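## Task

On the desk beside arm1, complete a three-item stack. From the bottom up it is the wooden block with three small holes, then the small red wooden block, then the short piece of square timber. Each item lies on one of its long faces, sits roughly centred over the item beneath it, and no part of any of the three overhangs the desk's edges. Every other object must finish resting directly on the furniture top it occupies now. It is a failure if any object taken from a furniture top is lying on the floor without a gripper holding it, or if any object goes inside or underneath a piece of furniture, even while held. A stack that stays up only because a robot is propping it does not count. At the end the grippers must release and the arms must move away.

## Robot and tools

Robots. There are three identical i2rt Big YAM arms, named arm1, arm2 and arm3. Each has six revolute joints, a two-finger gripper and a wrist camera. With joints 1 and 6 at zero and the hand level and pointing forward, the wrist camera rides on top of the hand and looks toward the fingertips. The hand can reach roughly 1.0 m from the joint-1 axis. Two fixed cameras, room_a and room_b, view the room. The arms act independently, and one being stalled does not pause the others.

Frame. A single scene frame is shared by everything. Its origin is on the floor and +z is up. The hand point lies midway between the fingertips. The hand's z axis runs along the fingers, and the fingers open and close along its y axis. The pose of each robot's foot is never printed.

Joints. Every joint value is an absolute target in radians, except gripper_m, which is in metres. The ranges, with the tolerance for counting as arrived, are:
- joint1_rad: -2.879 to 2.879 (±0.045). It rotates the whole arm about its base. Positive is counter-clockwise seen from above. At zero the arm extends the way its foot faces.
- joint2_rad: 0 to 3.141 (±0.14). This is the shoulder. At zero the upper arm lies roughly level and points backward. Increasing it raises the arm and then brings it forward.
- joint3_rad: 0 to 3.019 (±0.09). This is the elbow. At zero the forearm is folded back onto the upper arm. Increasing it straightens the arm.
- joint4_rad: -1.692 to 1.57 (±0.055). This pitches the hand. Positive tilts the fingers up.
- joint5_rad: -1.57 to 1.57 (±0.03). This swings the hand sideways. Positive is toward the arm's right.
- joint6_rad: -2.094 to 2.094 (±0.035). This rolls the hand. Positive is clockwise when viewed from behind the hand.
- gripper_m: 0 to 0.093 (±0.003). It is the gap between the fingertips. Each finger pad can squeeze with roughly 50 to 62 N, and some grippers manage less.
The joints move at different speeds, so the hand can sweep a wide, curved path between two postures. One action never runs longer than 15 s.

Tool execute_actions. Its arguments are actions and cameras.
- actions: a list holding exactly one action, or an empty list, which only returns state and images.
- The action is an object keyed by robot name. Each robot name maps to {"joints": {...}}.
- Inside joints, give any subset of joint1_rad to joint6_rad and gripper_m as absolute targets. Commanded motions all start together and may finish at different moments.
- Example: {"arm1": {"joints": {"gripper_m": 0.05}}, "arm2": {"joints": {"joint1_rad": 0.3}}}.
- A joint or arm you omit may still be driving toward an earlier target.
- If a key is unknown or a value is out of range, the whole call is rejected and nothing moves.
- cameras: a list chosen from arm1_cam_wrist, arm2_cam_wrist, arm3_cam_wrist, room_a, room_b and all. Omitting it, or giving null or ["all"], returns every camera. [] returns none.
- The result gives each robot's state plus one image per requested camera, taken at the end of the call. The pictures line lists which camera each image came from.

Tool wait. Its argument is seconds, from 0 to 10. It commands nothing and lets the scene run, then returns the same report as an empty action.

Tool zoom_image. Its arguments are camera (one of the five camera names) and region [x0, y0, x1, y1], in pixels from the image's top-left corner. The region can be at most 504 by 504. It enlarges part of that camera's most recent full image.

Tool finished_scene. Its argument is scene, the number of the current scene. It closes the scene after the last command has been held, reports whether the goal was met, and gives the next task. It cannot be reversed. Replying without any tool call ends everything. If resuming from a summary, first send an empty action to learn the scene number and task.

Reading results.
- joint_positions: the current joint values.
- joint_status: how each commanded motion of the last accepted action ended.
  - off_target: the joint settled away from its target and may still be pushing.
  - contact_stop or time_out: the joint normally abandons its target and holds where it stopped. A joint that timed out may instead keep a target, clipped to within 0.375, 0.375, 0.113, 0.225, 0.075 and 0.3 rad (joints 1 to 6) of where it is. It keeps pushing and finishes by itself if the way clears. To relieve it, command its reported position.
  - not_followed: a built-in check refused the arm's targets, typically with a cause line, though the gripper target still runs. The robot may keep retrying those targets on later actions. An empty call never shows this.
- on_its_own: what the robot is doing without being commanded in this call. Its "held at" value is the target being held, not the joint's actual position.
- joint torques: the total drive output per arm joint. It is offset, scaled, noisy and affected by friction, so read it cautiously.
- A target very close to the current position may produce no motion. A joint bearing a load may sag.
- If any result reports a stop, the later motion calls in that same reply are skipped.

Hazards.
- The arms do not halt on contact. They keep pressing and can press hard.
- A forceful squeeze between two arms ends the run, and a hard collision can too. Nothing in the state reports arm-to-arm contact.
- The self- and inter-arm check can act late, and it ignores fingers, gripper housings and wrist cameras.
- Sustained pushing or holding heats motors, even while you are thinking. A MOTOR HOT line appears at 85 °C. At 100 °C an OVER-TEMPERATURE FAULT makes that arm go limp and drop until it cools. Affected keys then read limit_stop_at_motor_heat, so resend those targets afterward. Some heat carries into the next scene.
- The simulation keeps running between calls, and the robots hold the last command.
- Loose objects may occasionally be bumped by outside forces.
- Avoid dropping, slamming or knocking things. Never let objects reach the floor or go inside or under furniture. Before finishing, release and retract.

Each tool is called after ">>>" by a JSON object that holds its "fn" and its "kwargs", one argument or row to a line.

## Session

I'll start by looking at the scene.

>>> {"fn": "execute_actions", "kwargs": {
  "actions": []
}}

Scene clock: 0.00 s.
Joint torques (N m, as the arm reports them, + toward a larger angle): no reading
arm1.joint_positions: joint1_rad=-0.604 joint2_rad=+0.426 joint3_rad=+1.386 joint4_rad=-1.326 joint5_rad=-0.014 joint6_rad=+0.583 gripper_m=+0.095
arm1.joint_status: not commanded
arm1.hand: x=+1.2469 y=+0.1205 z=+1.3986 quat_wxyz=(-0.392, +0.185, -0.800, -0.415) (m; scene frame)
arm2.joint_positions: joint1_rad=+0.716 joint2_rad=+0.467 joint3_rad=+1.665 joint4_rad=-1.190 joint5_rad=+0.282 joint6_rad=-0.741 gripper_m=+0.094
arm2.joint_status: not commanded
arm2.hand: x=+0.0018 y=-0.0149 z=+1.6100 quat_wxyz=(-0.572, +0.694, -0.147, -0.412) (m; scene frame)
arm3.joint_positions: joint1_rad=-0.565 joint2_rad=+0.411 joint3_rad=+1.638 joint4_rad=-1.359 joint5_rad=-0.124 joint6_rad=+0.668 gripper_m=+0.095
arm3.joint_status: not commanded
arm3.hand: x=-1.2333 y=+0.0647 z=+1.5200 quat_wxyz=(-0.484, -0.744, -0.105, +0.448) (m; scene frame)
pictures: arm1_cam_wrist, arm2_cam_wrist, arm3_cam_wrist, room_a, room_b
Images, in order (width x height): arm1_cam_wrist 616x616, arm2_cam_wrist 616x616, arm3_cam_wrist 616x616, room_a 504x504, room_b 504x504.

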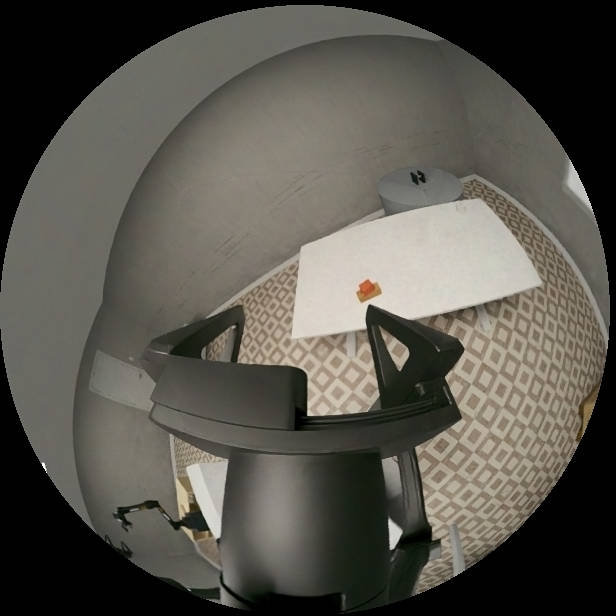

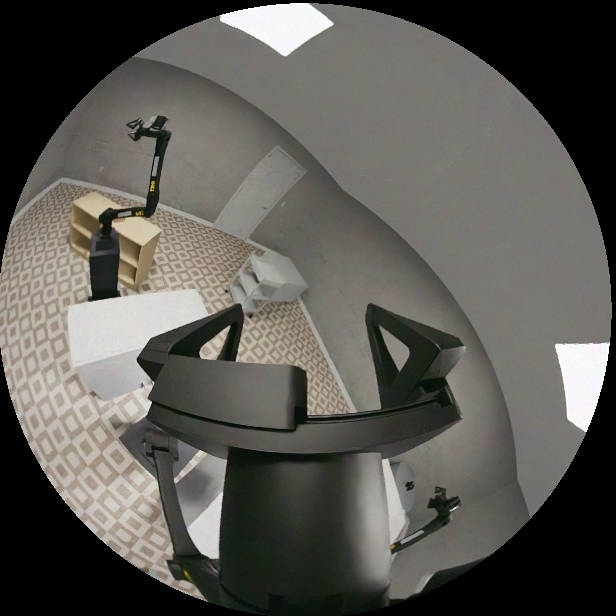

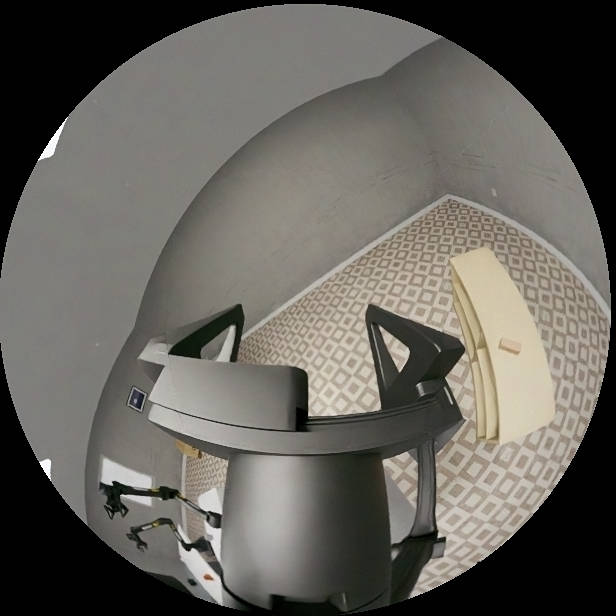

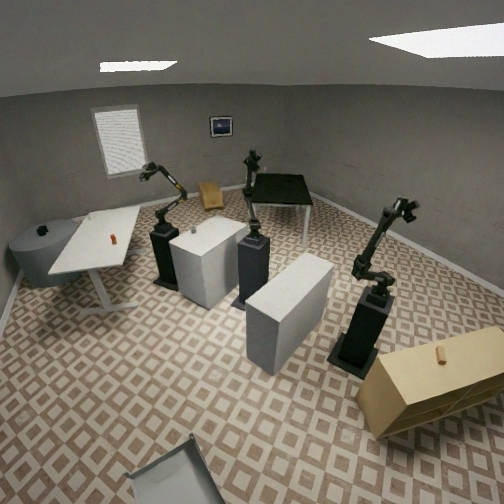

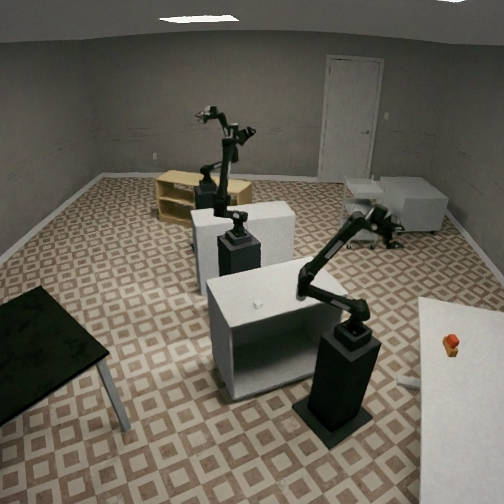

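>>> {"fn": "zoom_image", "kwargs": {
  "camera": "arm1_cam_wrist",
  "region": [300, 240, 440, 340]
}}

>>> {"fn": "zoom_image", "kwargs": {
  "camera": "room_b",
  "region": [400, 300, 504, 390]
}}

>>> {"fn": "zoom_image", "kwargs": {
  "camera": "room_a",
  "region": [340, 280, 504, 440]
}}

Region (300, 240, 440, 340) of arm1_cam_wrist's 616x616 image, scaled by 3.600, with more detail than that image has; it fills the top 360 rows of this view, and the rest is white.

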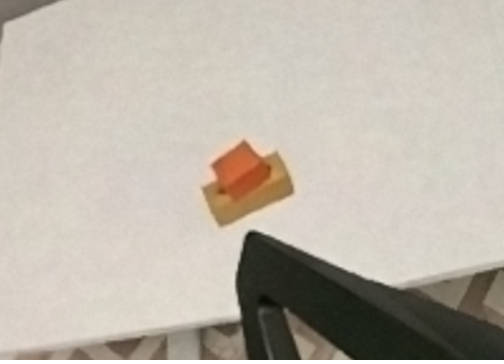

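Region (400, 300, 504, 390) of room_b's 504x504 image, scaled by 4.846, with more detail than that image has; it fills the top 436 rows of this view, and the rest is white.

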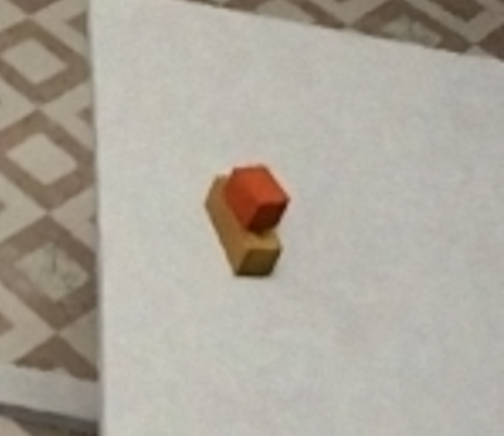

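Region (340, 280, 504, 440) of room_a's 504x504 image, scaled by 3.073, with more detail than that image has; it fills the top 492 rows of this view, and the rest is white.

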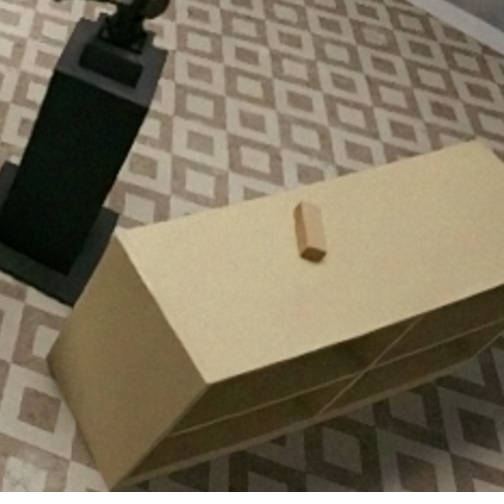

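>>> {"fn": "execute_actions", "kwargs": {
  "actions": [
    {"arm3": {"joints": {"joint1_rad": -1.55, "joint2_rad": 1.3, "joint3_rad": 1.4, "joint4_rad": -1.4, "joint5_rad": 0, "joint6_rad": 0}}, "arm1": {"joints": {"joint1_rad": -1.3, "joint2_rad": 1.3, "joint3_rad": 1.3, "joint4_rad": -1.3, "joint5_rad": 0, "joint6_rad": 0}}, "arm2": {"joints": {"joint1_rad": 1.59, "joint2_rad": 1.1, "joint3_rad": 1.3, "joint4_rad": -1.5, "joint5_rad": 0, "joint6_rad": 0}}}
  ]
}}

Scene clock: 7.27 s.
Joint torques (N m, as the arm reports them, + toward a larger angle): arm1=[-2.49 -9.92 10.8   2.02  0.12 -0.03] | arm2=[-0.7  -4.07 12.06  0.43 -0.03  0.14] | arm3=[  0.08 -10.63  11.7    0.33   0.18  -0.04]
arm1.joint_positions: joint1_rad=-1.298 joint2_rad=+1.311 joint3_rad=+1.282 joint4_rad=-1.315 joint5_rad=-0.001 joint6_rad=+0.008 gripper_m=+0.095
arm1.joint_status: all done
arm1.hand: x=+1.5752 y=+0.1300 z=+1.0908 quat_wxyz=(-0.116, +0.160, -0.980, -0.024) (m; scene frame)
arm2.joint_positions: joint1_rad=+1.586 joint2_rad=+1.103 joint3_rad=+1.272 joint4_rad=-1.494 joint5_rad=+0.002 joint6_rad=-0.015 gripper_m=+0.094
arm2.joint_status: all done
arm2.hand: x=-0.3222 y=-0.1198 z=+1.2162 quat_wxyz=(+0.004, +0.993, +0.005, -0.121) (m; scene frame)
arm3.joint_positions: joint1_rad=-1.555 joint2_rad=+1.301 joint3_rad=+1.389 joint4_rad=-1.389 joint5_rad=-0.001 joint6_rad=+0.009 gripper_m=+0.095
arm3.joint_status: all done
arm3.hand: x=-1.6275 y=+0.1983 z=+1.1587 quat_wxyz=(+0.009, -0.988, +0.079, +0.134) (m; scene frame)
pictures: arm1_cam_wrist, arm2_cam_wrist, arm3_cam_wrist, room_a, room_b
Images, in order (width x height): arm1_cam_wrist 616x616, arm2_cam_wrist 616x616, arm3_cam_wrist 616x616, room_a 504x504, room_b 504x504.

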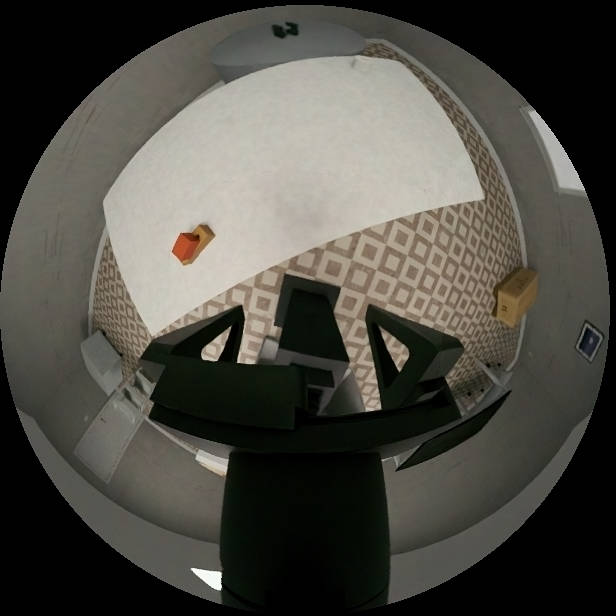

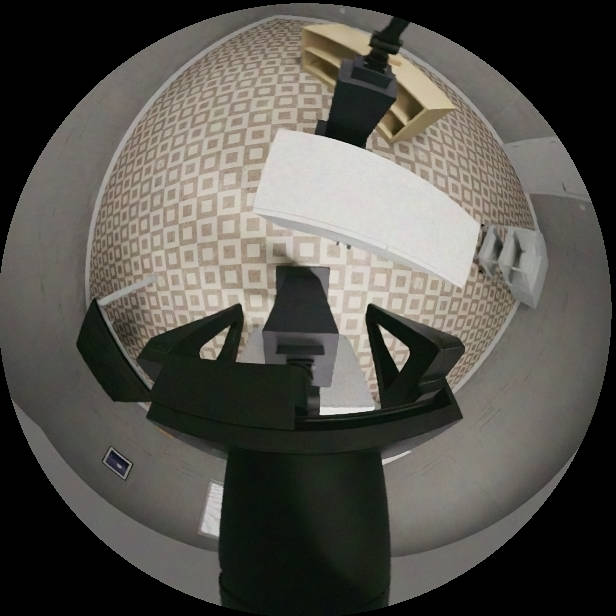

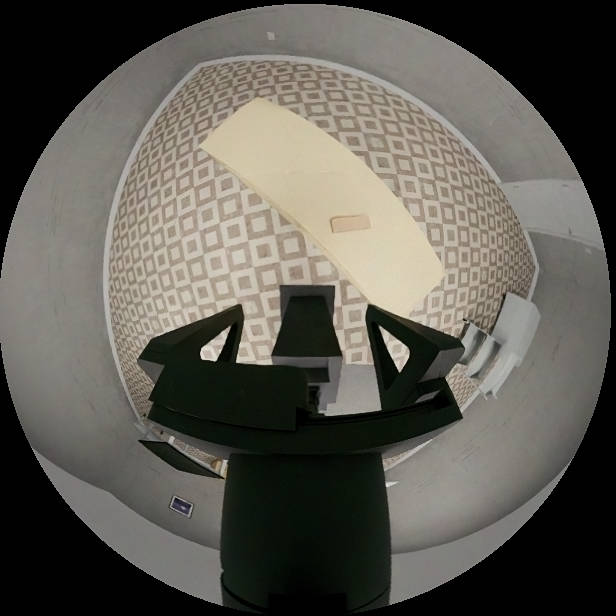

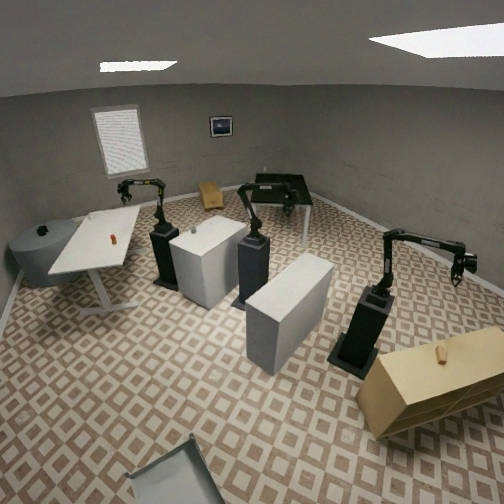

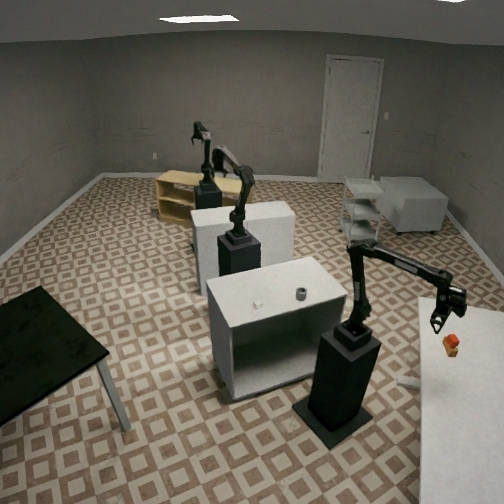

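>>> {"fn": "execute_actions", "kwargs": {
  "actions": [
    {"arm3": {"joints": {"joint1_rad": -1.85, "joint2_rad": 1.75, "joint3_rad": 1.45, "joint4_rad": -1.27, "joint6_rad": 0}}, "arm1": {"joints": {"joint4_rad": -0.5}}, "arm2": {"joints": {"joint3_rad": 0.8}}}
  ],
  "cameras": ["arm3_cam_wrist", "room_a"]
}}

Scene clock: 15.40 s.
Joint torques (N m, as the arm reports them, + toward a larger angle): arm1=[ -1.38 -11.14  11.69   3.59   0.11   0.  ] | arm2=[-0.72 -2.7   8.69 -0.34 -0.02  0.14] | arm3=[ -0.05 -18.95  11.86   0.44   0.16  -0.03]
arm1.joint_positions: joint1_rad=-1.298 joint2_rad=+1.311 joint3_rad=+1.282 joint4_rad=-0.527 joint5_rad=-0.001 joint6_rad=+0.008 gripper_m=+0.095
arm1.joint_status: all done
arm1.hand: x=+1.7195 y=+0.1792 z=+1.2021 quat_wxyz=(-0.483, +0.140, -0.860, -0.086) (m; scene frame)
arm2.joint_positions: joint1_rad=+1.586 joint2_rad=+1.101 joint3_rad=+0.800 joint4_rad=-1.495 joint5_rad=+0.002 joint6_rad=-0.015 gripper_m=+0.094
arm2.joint_status: all done
arm2.hand: x=-0.1942 y=-0.1225 z=+1.0378 quat_wxyz=(+0.006, +0.993, +0.006, +0.114) (m; scene frame)
arm3.joint_positions: joint1_rad=-1.853 joint2_rad=+1.770 joint3_rad=+1.424 joint4_rad=-1.278 joint5_rad=+0.000 joint6_rad=+0.007 gripper_m=+0.095
arm3.joint_status: all done
arm3.hand: x=-1.6589 y=+0.3543 z=+0.9616 quat_wxyz=(-0.006, -0.974, +0.226, -0.026) (m; scene frame)
pictures: arm3_cam_wrist, room_a
Images, in order (width x height): arm3_cam_wrist 616x616, room_a 504x504.

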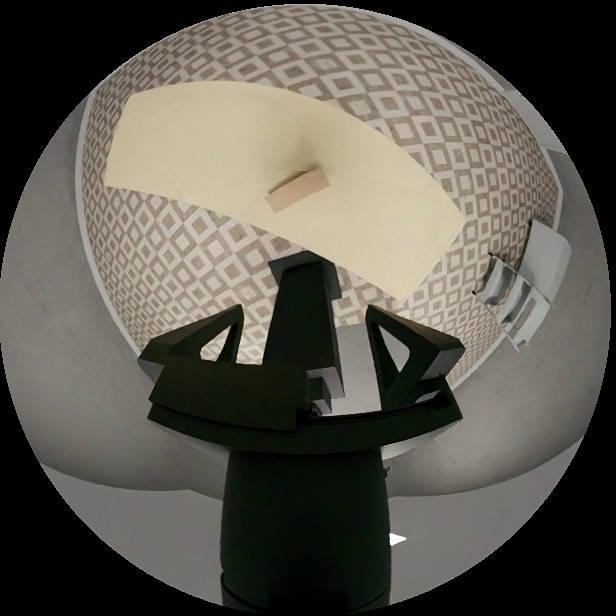

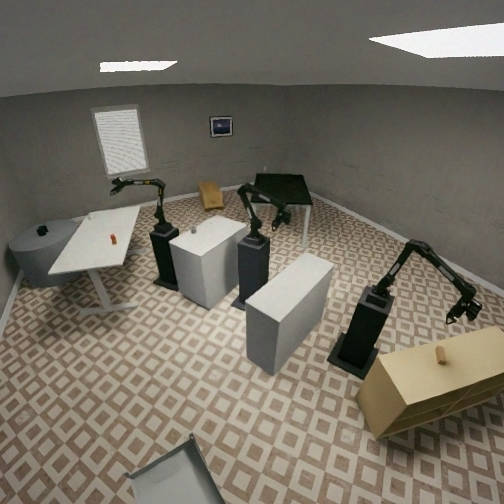

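>>> {"fn": "zoom_image", "kwargs": {
  "camera": "arm3_cam_wrist",
  "region": [220, 130, 400, 310]
}}

Region (220, 130, 400, 310) of arm3_cam_wrist's 616x616 image, scaled by 2.800, with more detail than that image has.

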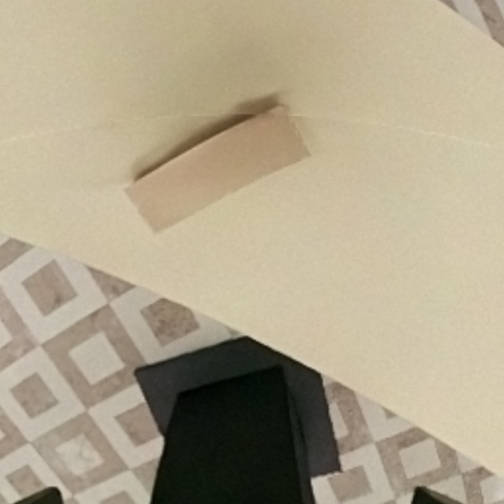

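>>> {"fn": "execute_actions", "kwargs": {
  "actions": [
    {"arm3": {"joints": {"joint1_rad": -1.82, "joint2_rad": 2.08, "joint3_rad": 1.42, "joint4_rad": -0.865, "joint6_rad": 1.13}}, "arm1": {"joints": {"joint1_rad": -0.7, "joint2_rad": 1.56, "joint3_rad": 1.48, "joint4_rad": -1.455}}, "arm2": {"joints": {"joint1_rad": 1.35, "joint2_rad": 0.9, "joint3_rad": 1.1, "joint4_rad": -1.2}}}
  ],
  "cameras": ["arm3_cam_wrist", "arm1_cam_wrist", "arm2_cam_wrist", "room_a"]
}}

Scene clock: 22.50 s.
Joint torques (N m, as the arm reports them, + toward a larger angle): arm1=[ -2.31 -12.24  11.32   0.08   0.16   0.02] | arm2=[-1.58 -1.17 12.9   1.42 -0.01  0.13] | arm3=[ -0.37 -23.07   8.81   0.65   0.22   0.15]
arm1.joint_positions: joint1_rad=-0.688 joint2_rad=+1.567 joint3_rad=+1.452 joint4_rad=-1.439 joint5_rad=-0.002 joint6_rad=+0.005 gripper_m=+0.095
arm1.joint_status: all done
arm1.hand: x=+1.4485 y=+0.3728 z=+1.0480 quat_wxyz=(-0.012, +0.452, -0.892, -0.007) (m; scene frame)
arm2.joint_positions: joint1_rad=+1.355 joint2_rad=+0.894 joint3_rad=+1.067 joint4_rad=-1.209 joint5_rad=+0.002 joint6_rad=-0.014 gripper_m=+0.094
arm2.joint_status: all done
arm2.hand: x=-0.3039 y=-0.0420 z=+1.2126 quat_wxyz=(-0.028, +0.959, -0.109, -0.260) (m; scene frame)
arm3.joint_positions: joint1_rad=-1.820 joint2_rad=+2.102 joint3_rad=+1.408 joint4_rad=-0.878 joint5_rad=+0.000 joint6_rad=+1.121 gripper_m=+0.095
arm3.joint_status: all done
arm3.hand: x=-1.7172 y=+0.3616 z=+0.7808 quat_wxyz=(+0.000, -0.719, +0.695, -0.001) (m; scene frame)
pictures: arm1_cam_wrist, arm2_cam_wrist, arm3_cam_wrist, room_a
Images, in order (width x height): arm1_cam_wrist 616x616, arm2_cam_wrist 616x616, arm3_cam_wrist 616x616, room_a 504x504.

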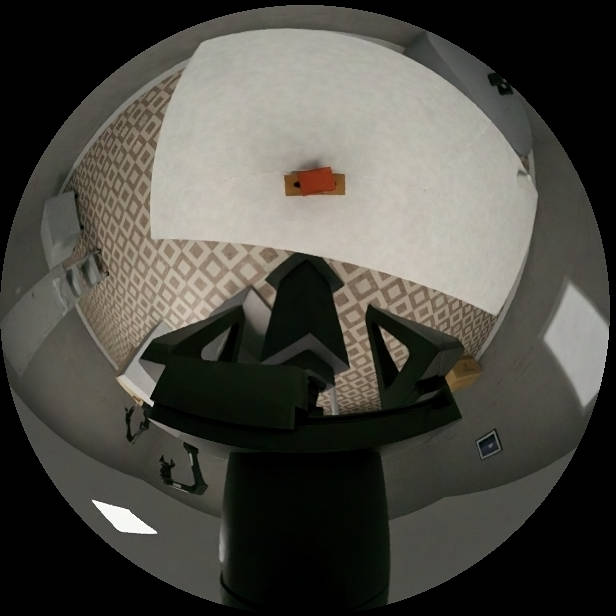

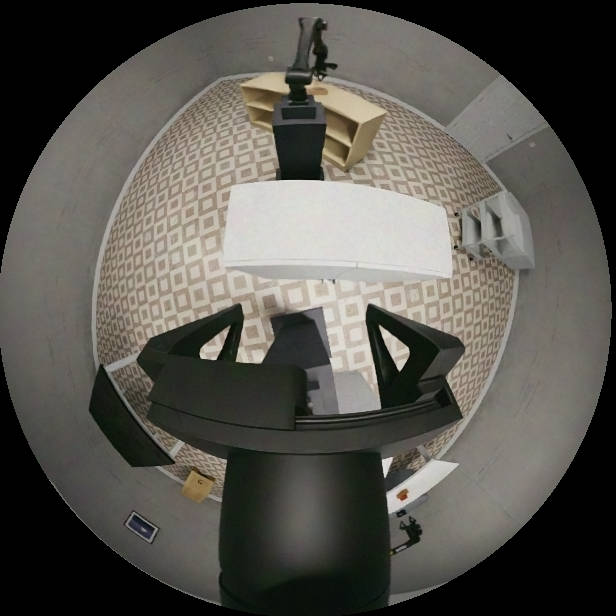

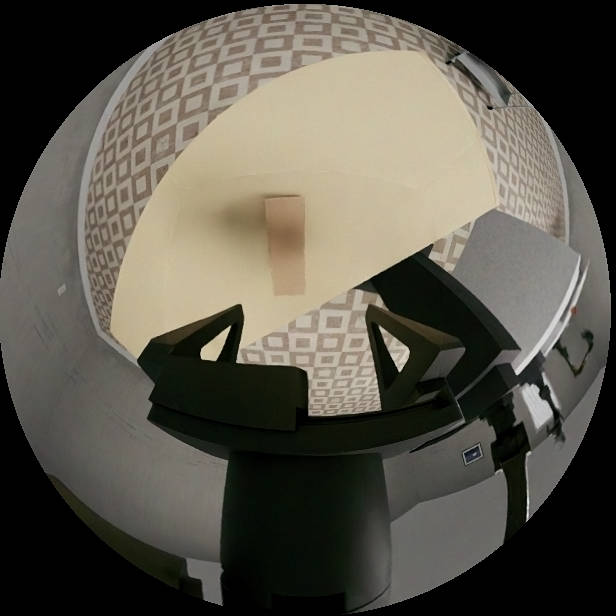

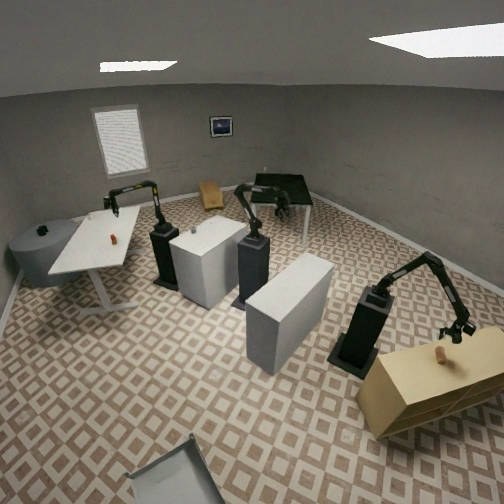

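>>> {"fn": "zoom_image", "kwargs": {
  "camera": "arm3_cam_wrist",
  "region": [220, 170, 390, 340]
}}

>>> {"fn": "zoom_image", "kwargs": {
  "camera": "room_a",
  "region": [400, 300, 504, 390]
}}

Region (220, 170, 390, 340) of arm3_cam_wrist's 616x616 image, scaled by 2.965, with more detail than that image has.

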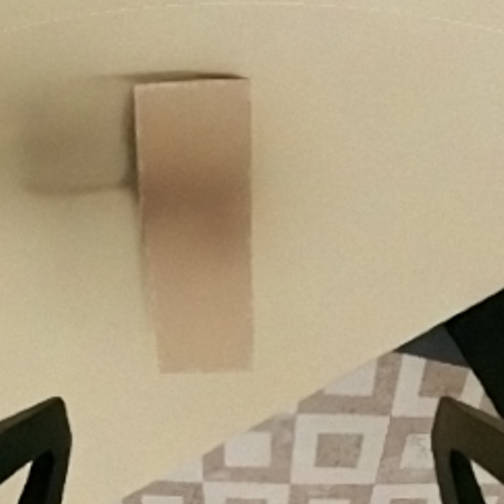

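Region (400, 300, 504, 390) of room_a's 504x504 image, scaled by 4.846, with more detail than that image has; it fills the top 436 rows of this view, and the rest is white.

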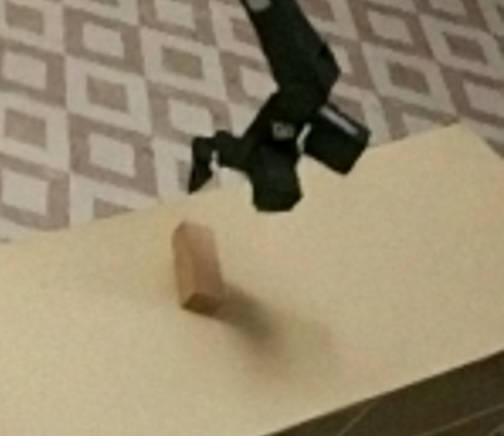

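>>> {"fn": "execute_actions", "kwargs": {
  "actions": [
    {"arm3": {"joints": {"joint1_rad": -1.824, "joint2_rad": 2.195, "joint3_rad": 1.513, "joint4_rad": -0.83}}}
  ],
  "cameras": ["arm3_cam_wrist"]
}}

Scene clock: 32.00 s.
Joint torques (N m, as the arm reports them, + toward a larger angle): arm1=[ -2.25 -11.96  11.22   0.02   0.18  -0.01] | arm2=[-1.55 -1.12 12.9   1.42 -0.01  0.13] | arm3=[ -0.39 -20.68  10.78   0.52   0.24   0.14]
arm1.joint_positions: joint1_rad=-0.688 joint2_rad=+1.567 joint3_rad=+1.452 joint4_rad=-1.439 joint5_rad=-0.002 joint6_rad=+0.005 gripper_m=+0.095
arm1.joint_status: not commanded
arm1.hand: x=+1.4485 y=+0.3728 z=+1.0480 quat_wxyz=(-0.012, +0.452, -0.892, -0.007) (m; scene frame)
arm2.joint_positions: joint1_rad=+1.355 joint2_rad=+0.894 joint3_rad=+1.067 joint4_rad=-1.209 joint5_rad=+0.002 joint6_rad=-0.014 gripper_m=+0.094
arm2.joint_status: not commanded
arm2.hand: x=-0.3039 y=-0.0420 z=+1.2126 quat_wxyz=(-0.028, +0.959, -0.109, -0.260) (m; scene frame)
arm3.joint_positions: joint1_rad=-1.820 joint2_rad=+2.183 joint3_rad=+1.481 joint4_rad=-0.838 joint5_rad=+0.000 joint6_rad=+1.122 gripper_m=+0.095
arm3.joint_status: all done
arm3.hand: x=-1.7434 y=+0.3732 z=+0.7572 quat_wxyz=(-0.005, -0.719, +0.695, +0.015) (m; scene frame)
pictures: arm3_cam_wrist
Images, in order (width x height): arm3_cam_wrist 616x616.

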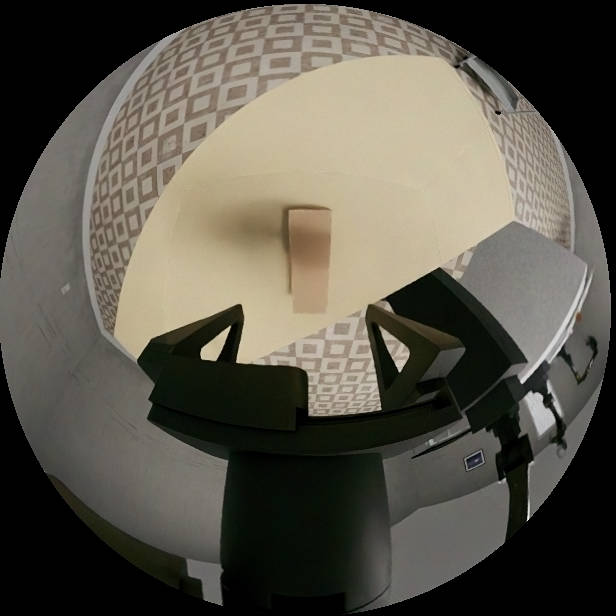

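>>> {"fn": "execute_actions", "kwargs": {
  "actions": [
    {"arm3": {"joints": {"joint2_rad": 2.325, "joint3_rad": 1.528, "joint4_rad": -0.725}}}
  ],
  "cameras": ["arm3_cam_wrist", "room_a"]
}}

Scene clock: 33.70 s.
Joint torques (N m, as the arm reports them, + toward a larger angle): arm1=[ -2.27 -12.83  11.23   0.2    0.19  -0.04] | arm2=[-1.56 -1.15 12.9   1.42 -0.01  0.13] | arm3=[ -0.65 -23.22   9.26   0.59   0.24   0.15]
arm1.joint_positions: joint1_rad=-0.688 joint2_rad=+1.567 joint3_rad=+1.452 joint4_rad=-1.439 joint5_rad=-0.002 joint6_rad=+0.005 gripper_m=+0.095
arm1.joint_status: not commanded
arm1.hand: x=+1.4485 y=+0.3728 z=+1.0480 quat_wxyz=(-0.012, +0.452, -0.892, -0.007) (m; scene frame)
arm2.joint_positions: joint1_rad=+1.355 joint2_rad=+0.894 joint3_rad=+1.067 joint4_rad=-1.209 joint5_rad=+0.002 joint6_rad=-0.014 gripper_m=+0.094
arm2.joint_status: not commanded
arm2.hand: x=-0.3039 y=-0.0420 z=+1.2126 quat_wxyz=(-0.028, +0.959, -0.109, -0.260) (m; scene frame)
arm3.joint_positions: joint1_rad=-1.820 joint2_rad=+2.332 joint3_rad=+1.503 joint4_rad=-0.736 joint5_rad=+0.000 joint6_rad=+1.122 gripper_m=+0.095
arm3.joint_status: all done
arm3.hand: x=-1.7410 y=+0.3722 z=+0.6787 quat_wxyz=(-0.001, -0.719, +0.695, +0.003) (m; scene frame)
pictures: arm3_cam_wrist, room_a
Images, in order (width x height): arm3_cam_wrist 616x616, room_a 504x504.

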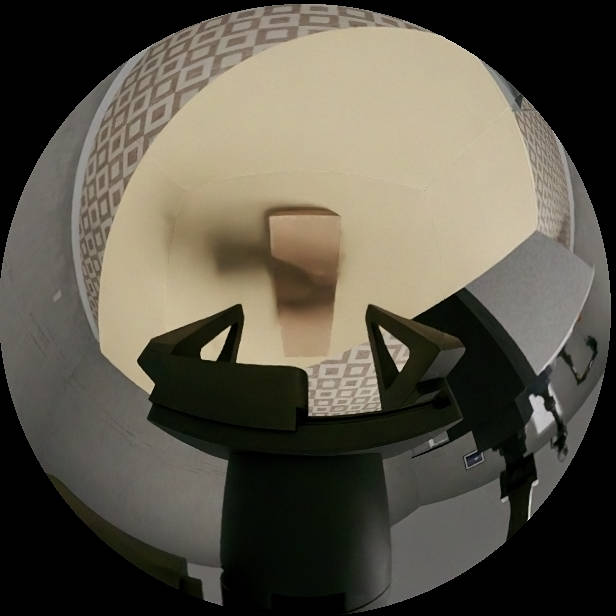

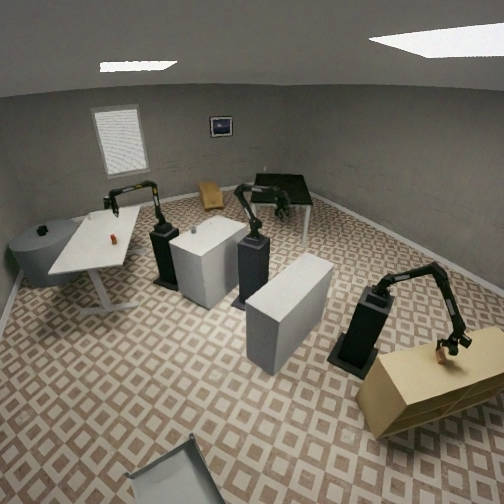

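>>> {"fn": "execute_actions", "kwargs": {
  "actions": [
    {"arm3": {"joints": {"joint2_rad": 2.375, "joint4_rad": -0.68}}}
  ],
  "cameras": ["arm3_cam_wrist", "room_a"]
}}

Scene clock: 35.17 s.
Joint torques (N m, as the arm reports them, + toward a larger angle): arm1=[ -2.51 -12.06  11.24   0.02   0.17  -0.02] | arm2=[-1.56 -1.15 12.9   1.43 -0.01  0.13] | arm3=[ -0.52 -20.48   9.08   0.68   0.22   0.14]
arm1.joint_positions: joint1_rad=-0.688 joint2_rad=+1.567 joint3_rad=+1.452 joint4_rad=-1.439 joint5_rad=-0.002 joint6_rad=+0.005 gripper_m=+0.095
arm1.joint_status: not commanded
arm1.hand: x=+1.4485 y=+0.3728 z=+1.0480 quat_wxyz=(-0.012, +0.452, -0.892, -0.007) (m; scene frame)
arm2.joint_positions: joint1_rad=+1.355 joint2_rad=+0.894 joint3_rad=+1.067 joint4_rad=-1.209 joint5_rad=+0.002 joint6_rad=-0.014 gripper_m=+0.094
arm2.joint_status: not commanded
arm2.hand: x=-0.3039 y=-0.0420 z=+1.2126 quat_wxyz=(-0.028, +0.959, -0.109, -0.260) (m; scene frame)
arm3.joint_positions: joint1_rad=-1.820 joint2_rad=+2.356 joint3_rad=+1.503 joint4_rad=-0.694 joint5_rad=+0.000 joint6_rad=+1.122 gripper_m=+0.095
arm3.joint_status: all done
arm3.hand: x=-1.7438 y=+0.3734 z=+0.6651 quat_wxyz=(-0.004, -0.719, +0.695, +0.011) (m; scene frame)
pictures: arm3_cam_wrist, room_a
Images, in order (width x height): arm3_cam_wrist 616x616, room_a 504x504.

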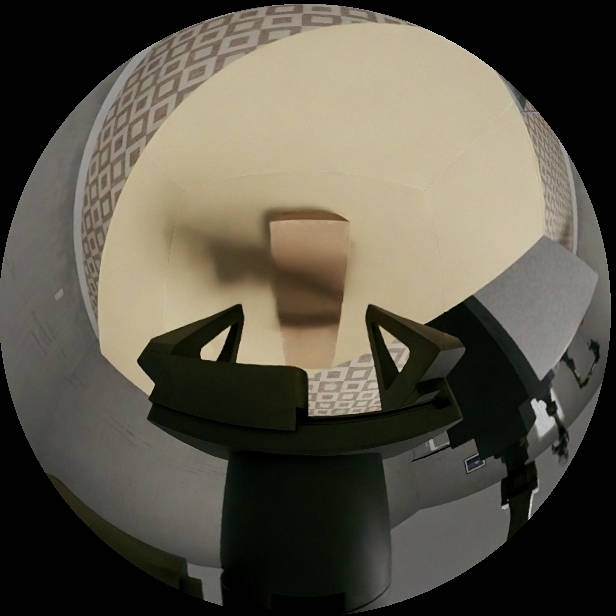

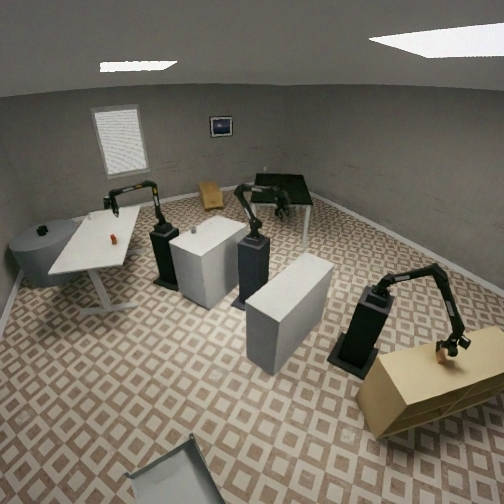

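>>> {"fn": "execute_actions", "kwargs": {
  "actions": [
    {"arm3": {"joints": {"joint2_rad": 2.403}}}
  ],
  "cameras": ["arm3_cam_wrist", "room_a"]
}}

Scene clock: 36.23 s.
Joint torques (N m, as the arm reports them, + toward a larger angle): arm1=[ -2.49 -12.18  11.21   0.07   0.19   0.02] | arm2=[-1.55 -1.18 12.92  1.42 -0.02  0.13] | arm3=[ -0.62 -20.95   8.79   0.61   0.24   0.14]
arm1.joint_positions: joint1_rad=-0.688 joint2_rad=+1.567 joint3_rad=+1.452 joint4_rad=-1.439 joint5_rad=-0.002 joint6_rad=+0.005 gripper_m=+0.095
arm1.joint_status: not commanded
arm1.hand: x=+1.4485 y=+0.3728 z=+1.0480 quat_wxyz=(-0.012, +0.452, -0.892, -0.007) (m; scene frame)
arm2.joint_positions: joint1_rad=+1.355 joint2_rad=+0.894 joint3_rad=+1.067 joint4_rad=-1.209 joint5_rad=+0.002 joint6_rad=-0.014 gripper_m=+0.094
arm2.joint_status: not commanded
arm2.hand: x=-0.3039 y=-0.0420 z=+1.2126 quat_wxyz=(-0.028, +0.959, -0.109, -0.260) (m; scene frame)
arm3.joint_positions: joint1_rad=-1.820 joint2_rad=+2.386 joint3_rad=+1.503 joint4_rad=-0.693 joint5_rad=+0.000 joint6_rad=+1.122 gripper_m=+0.095
arm3.joint_status: all done
arm3.hand: x=-1.7354 y=+0.3697 z=+0.6482 quat_wxyz=(+0.001, -0.719, +0.695, -0.002) (m; scene frame)
pictures: arm3_cam_wrist, room_a
Images, in order (width x height): arm3_cam_wrist 616x616, room_a 504x504.

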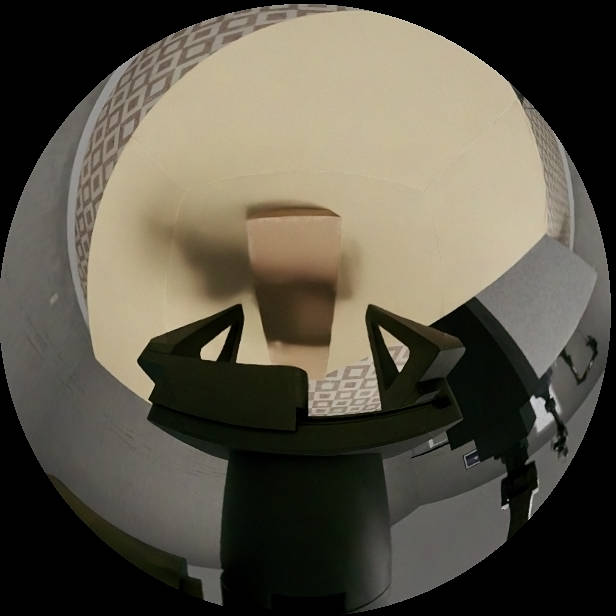

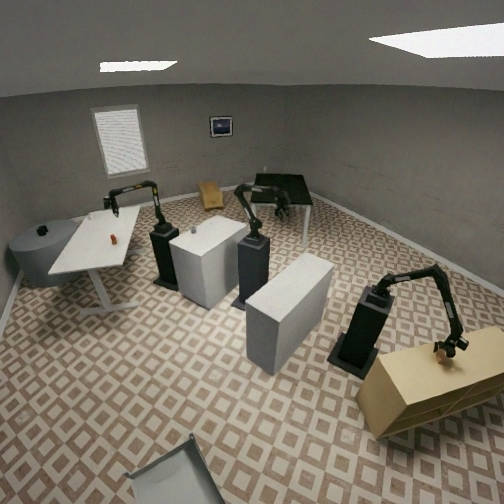

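Good depth. Closing the gripper.

>>> {"fn": "execute_actions", "kwargs": {
  "actions": [
    {"arm3": {"joints": {"gripper_m": 0.03}}}
  ],
  "cameras": ["arm3_cam_wrist"]
}}

Scene clock: 37.13 s.
Joint torques (N m, as the arm reports them, + toward a larger angle): arm1=[ -1.86 -12.48  11.24   0.03   0.16  -0.02] | arm2=[-1.58 -1.18 12.91  1.42 -0.01  0.13] | arm3=[ -0.76 -20.91   8.84   0.51   0.24   0.15]
arm1.joint_positions: joint1_rad=-0.688 joint2_rad=+1.567 joint3_rad=+1.452 joint4_rad=-1.439 joint5_rad=-0.002 joint6_rad=+0.005 gripper_m=+0.095
arm1.joint_status: not commanded
arm1.hand: x=+1.4485 y=+0.3728 z=+1.0480 quat_wxyz=(-0.012, +0.452, -0.892, -0.007) (m; scene frame)
arm2.joint_positions: joint1_rad=+1.355 joint2_rad=+0.894 joint3_rad=+1.067 joint4_rad=-1.209 joint5_rad=+0.002 joint6_rad=-0.014 gripper_m=+0.094
arm2.joint_status: not commanded
arm2.hand: x=-0.3039 y=-0.0420 z=+1.2126 quat_wxyz=(-0.028, +0.959, -0.109, -0.260) (m; scene frame)
arm3.joint_positions: joint1_rad=-1.820 joint2_rad=+2.386 joint3_rad=+1.503 joint4_rad=-0.690 joint5_rad=+0.000 joint6_rad=+1.122 gripper_m=+0.046
arm3.joint_status: gripper_m off_target (ended at +0.046, target +0.030)
arm3.hand: x=-1.7359 y=+0.3699 z=+0.6482 quat_wxyz=(+0.000, -0.719, +0.695, -0.001) (m; scene frame)
pictures: arm3_cam_wrist
Images, in order (width x height): arm3_cam_wrist 616x616.

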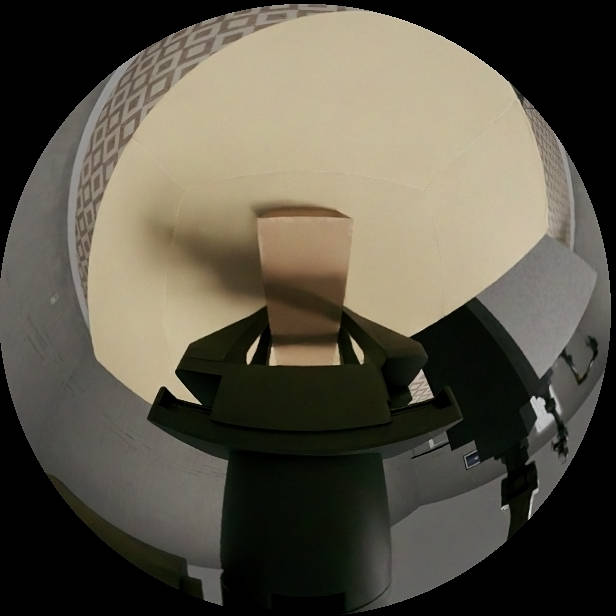

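>>> {"fn": "execute_actions", "kwargs": {
  "actions": [
    {"arm3": {"joints": {"joint2_rad": 2.05, "joint4_rad": -1.0}}, "arm2": {"joints": {"joint2_rad": 0.3, "joint3_rad": 0.82, "joint4_rad": -1.4}}}
  ],
  "cameras": []
}}

>>> {"fn": "execute_actions", "kwargs": {
  "actions": [
    {"arm3": {"joints": {"joint1_rad": 1.54, "joint2_rad": 2.2, "joint3_rad": 2.04, "joint4_rad": -1.39, "joint6_rad": 1.4}}}
  ],
  "cameras": ["arm3_cam_wrist", "arm2_cam_wrist", "room_a", "room_b"]
}}

Scene clock: 40.23 s.
Joint torques (N m, as the arm reports them, + toward a larger angle): arm1=[ -2.68 -12.51  11.3    0.17   0.15   0.01] | arm2=[-1.64  5.59  9.05  1.22 -0.01  0.13] | arm3=[ -0.46 -20.71  10.51  -0.06   0.25   0.14]
arm1.joint_positions: joint1_rad=-0.688 joint2_rad=+1.567 joint3_rad=+1.452 joint4_rad=-1.439 joint5_rad=-0.002 joint6_rad=+0.005 gripper_m=+0.095
arm1.joint_status: not commanded
arm1.hand: x=+1.4485 y=+0.3728 z=+1.0480 quat_wxyz=(-0.012, +0.452, -0.892, -0.007) (m; scene frame)
arm2.joint_positions: joint1_rad=+1.355 joint2_rad=+0.294 joint3_rad=+0.823 joint4_rad=-1.397 joint5_rad=+0.002 joint6_rad=-0.014 gripper_m=+0.094
arm2.joint_status: all done
arm2.hand: x=-0.1369 y=-0.0822 z=+1.2017 quat_wxyz=(-0.038, +0.934, -0.106, -0.339) (m; scene frame)
arm3.joint_positions: joint1_rad=-1.820 joint2_rad=+2.046 joint3_rad=+1.509 joint4_rad=-0.989 joint5_rad=+0.000 joint6_rad=+1.122 gripper_m=+0.046
arm3.joint_status: all done
arm3.hand: x=-1.7440 y=+0.3734 z=+0.8436 quat_wxyz=(-0.008, -0.719, +0.695, +0.021) (m; scene frame)
pictures: none
No camera images: the call's "cameras" was empty. Leave "cameras" out to get every camera's image.

Scene clock: 43.23 s.
Joint torques (N m, as the arm reports them, + toward a larger angle): arm1=[ -2.27 -12.61  11.24   0.05   0.19   0.  ] | arm2=[-1.65  5.59  9.09  1.22 -0.02  0.13] | arm3=[ -0.02 -27.05  11.52  -0.17   0.3    0.15]
arm1.joint_positions: joint1_rad=-0.688 joint2_rad=+1.567 joint3_rad=+1.452 joint4_rad=-1.439 joint5_rad=-0.002 joint6_rad=+0.005 gripper_m=+0.095
arm1.joint_status: not commanded
arm1.hand: x=+1.4485 y=+0.3728 z=+1.0480 quat_wxyz=(-0.012, +0.452, -0.892, -0.007) (m; scene frame)
arm2.joint_positions: joint1_rad=+1.355 joint2_rad=+0.294 joint3_rad=+0.823 joint4_rad=-1.397 joint5_rad=+0.002 joint6_rad=-0.014 gripper_m=+0.094
arm2.joint_status: not commanded
arm2.hand: x=-0.1369 y=-0.0822 z=+1.2017 quat_wxyz=(-0.038, +0.934, -0.106, -0.339) (m; scene frame)
arm3.joint_positions: joint1_rad=+1.536 joint2_rad=+2.224 joint3_rad=+2.022 joint4_rad=-1.378 joint5_rad=-0.001 joint6_rad=+1.392 gripper_m=+0.046
arm3.joint_status: all done
arm3.hand: x=-0.5358 y=-0.0027 z=+0.9160 quat_wxyz=(+0.004, -0.715, -0.699, +0.002) (m; scene frame)
pictures: arm2_cam_wrist, arm3_cam_wrist, room_a, room_b
Images, in order (width x height): arm2_cam_wrist 616x616, arm3_cam_wrist 616x616, room_a 504x504, room_b 504x504.

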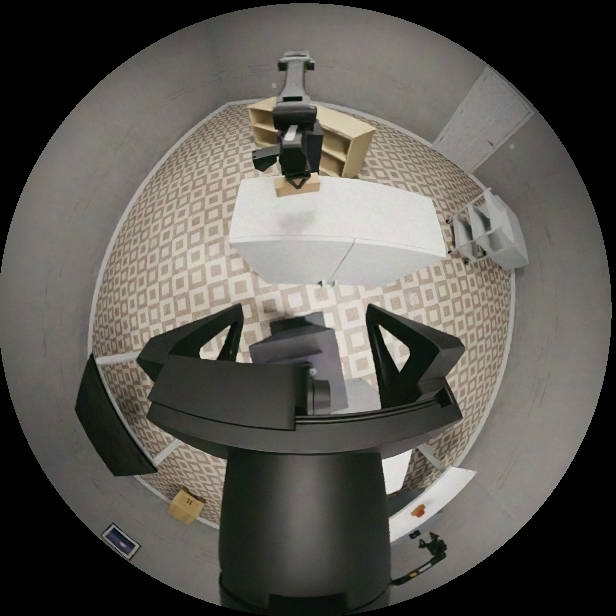

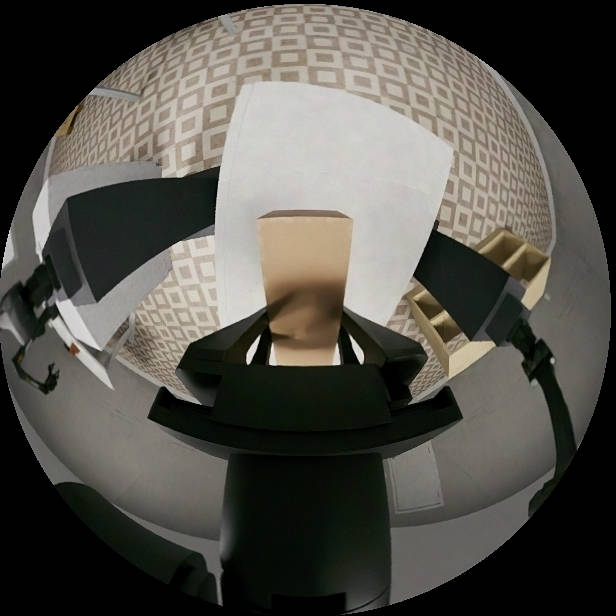

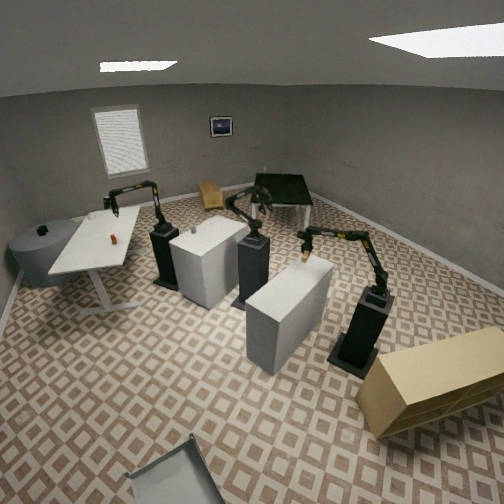

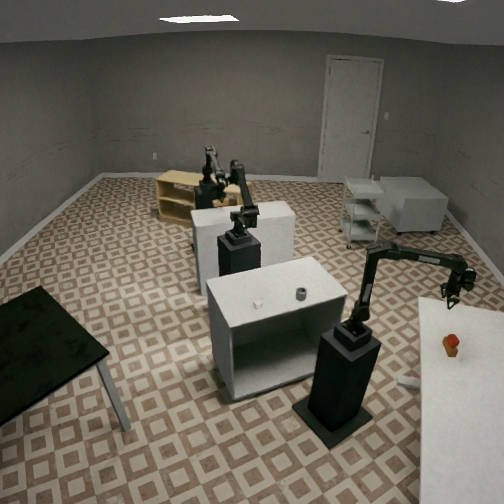

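>>> {"fn": "execute_actions", "kwargs": {
  "actions": [
    {"arm3": {"joints": {"joint2_rad": 2.29, "joint3_rad": 1.93, "joint4_rad": -1.185}}}
  ],
  "cameras": ["arm3_cam_wrist", "arm2_cam_wrist", "room_b"]
}}

Scene clock: 47.07 s.
Joint torques (N m, as the arm reports them, + toward a larger angle): arm1=[ -2.87 -12.28  11.28   0.1    0.16   0.  ] | arm2=[-1.67  5.57  9.09  1.23 -0.02  0.13] | arm3=[  0.2  -26.22  10.16   0.52   0.32   0.15]
arm1.joint_positions: joint1_rad=-0.688 joint2_rad=+1.567 joint3_rad=+1.452 joint4_rad=-1.439 joint5_rad=-0.002 joint6_rad=+0.005 gripper_m=+0.095
arm1.joint_status: not commanded
arm1.hand: x=+1.4485 y=+0.3728 z=+1.0480 quat_wxyz=(-0.012, +0.452, -0.892, -0.007) (m; scene frame)
arm2.joint_positions: joint1_rad=+1.355 joint2_rad=+0.294 joint3_rad=+0.823 joint4_rad=-1.397 joint5_rad=+0.002 joint6_rad=-0.014 gripper_m=+0.094
arm2.joint_status: not commanded
arm2.hand: x=-0.1369 y=-0.0822 z=+1.2017 quat_wxyz=(-0.038, +0.934, -0.106, -0.339) (m; scene frame)
arm3.joint_positions: joint1_rad=+1.536 joint2_rad=+2.307 joint3_rad=+1.920 joint4_rad=-1.196 joint5_rad=-0.001 joint6_rad=+1.392 gripper_m=+0.046
arm3.joint_status: all done
arm3.hand: x=-0.5366 y=-0.0025 z=+0.8241 quat_wxyz=(+0.006, -0.715, -0.699, +0.003) (m; scene frame)
pictures: arm2_cam_wrist, arm3_cam_wrist, room_b
Images, in order (width x height): arm2_cam_wrist 616x616, arm3_cam_wrist 616x616, room_b 504x504.

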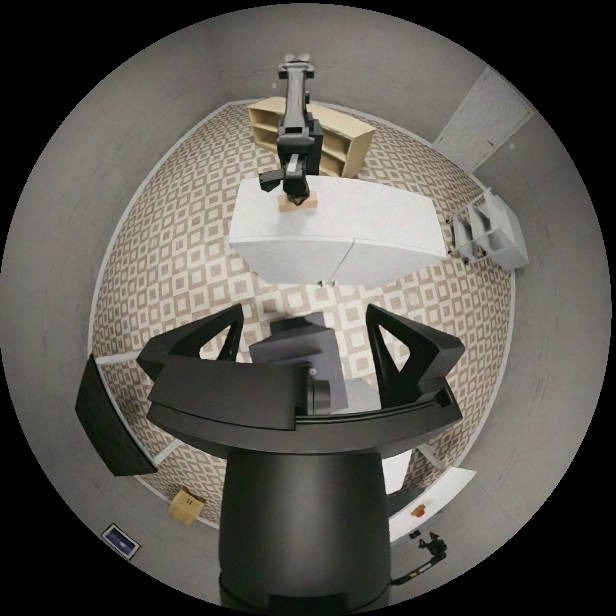

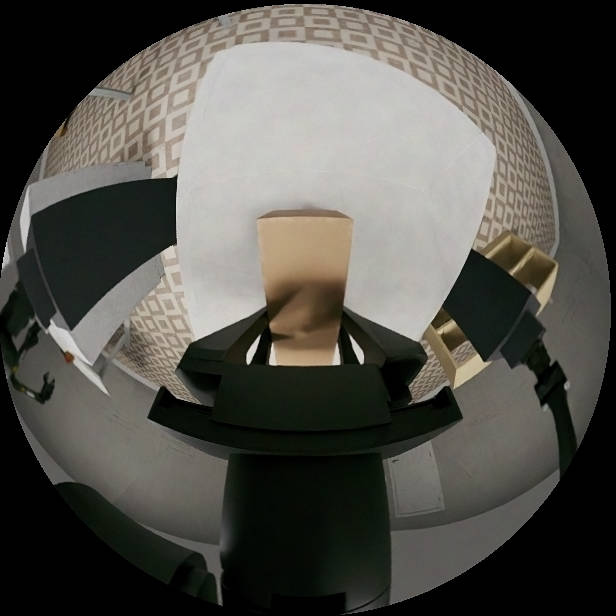

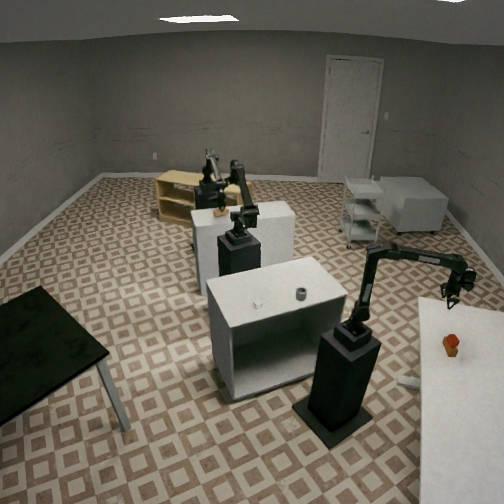

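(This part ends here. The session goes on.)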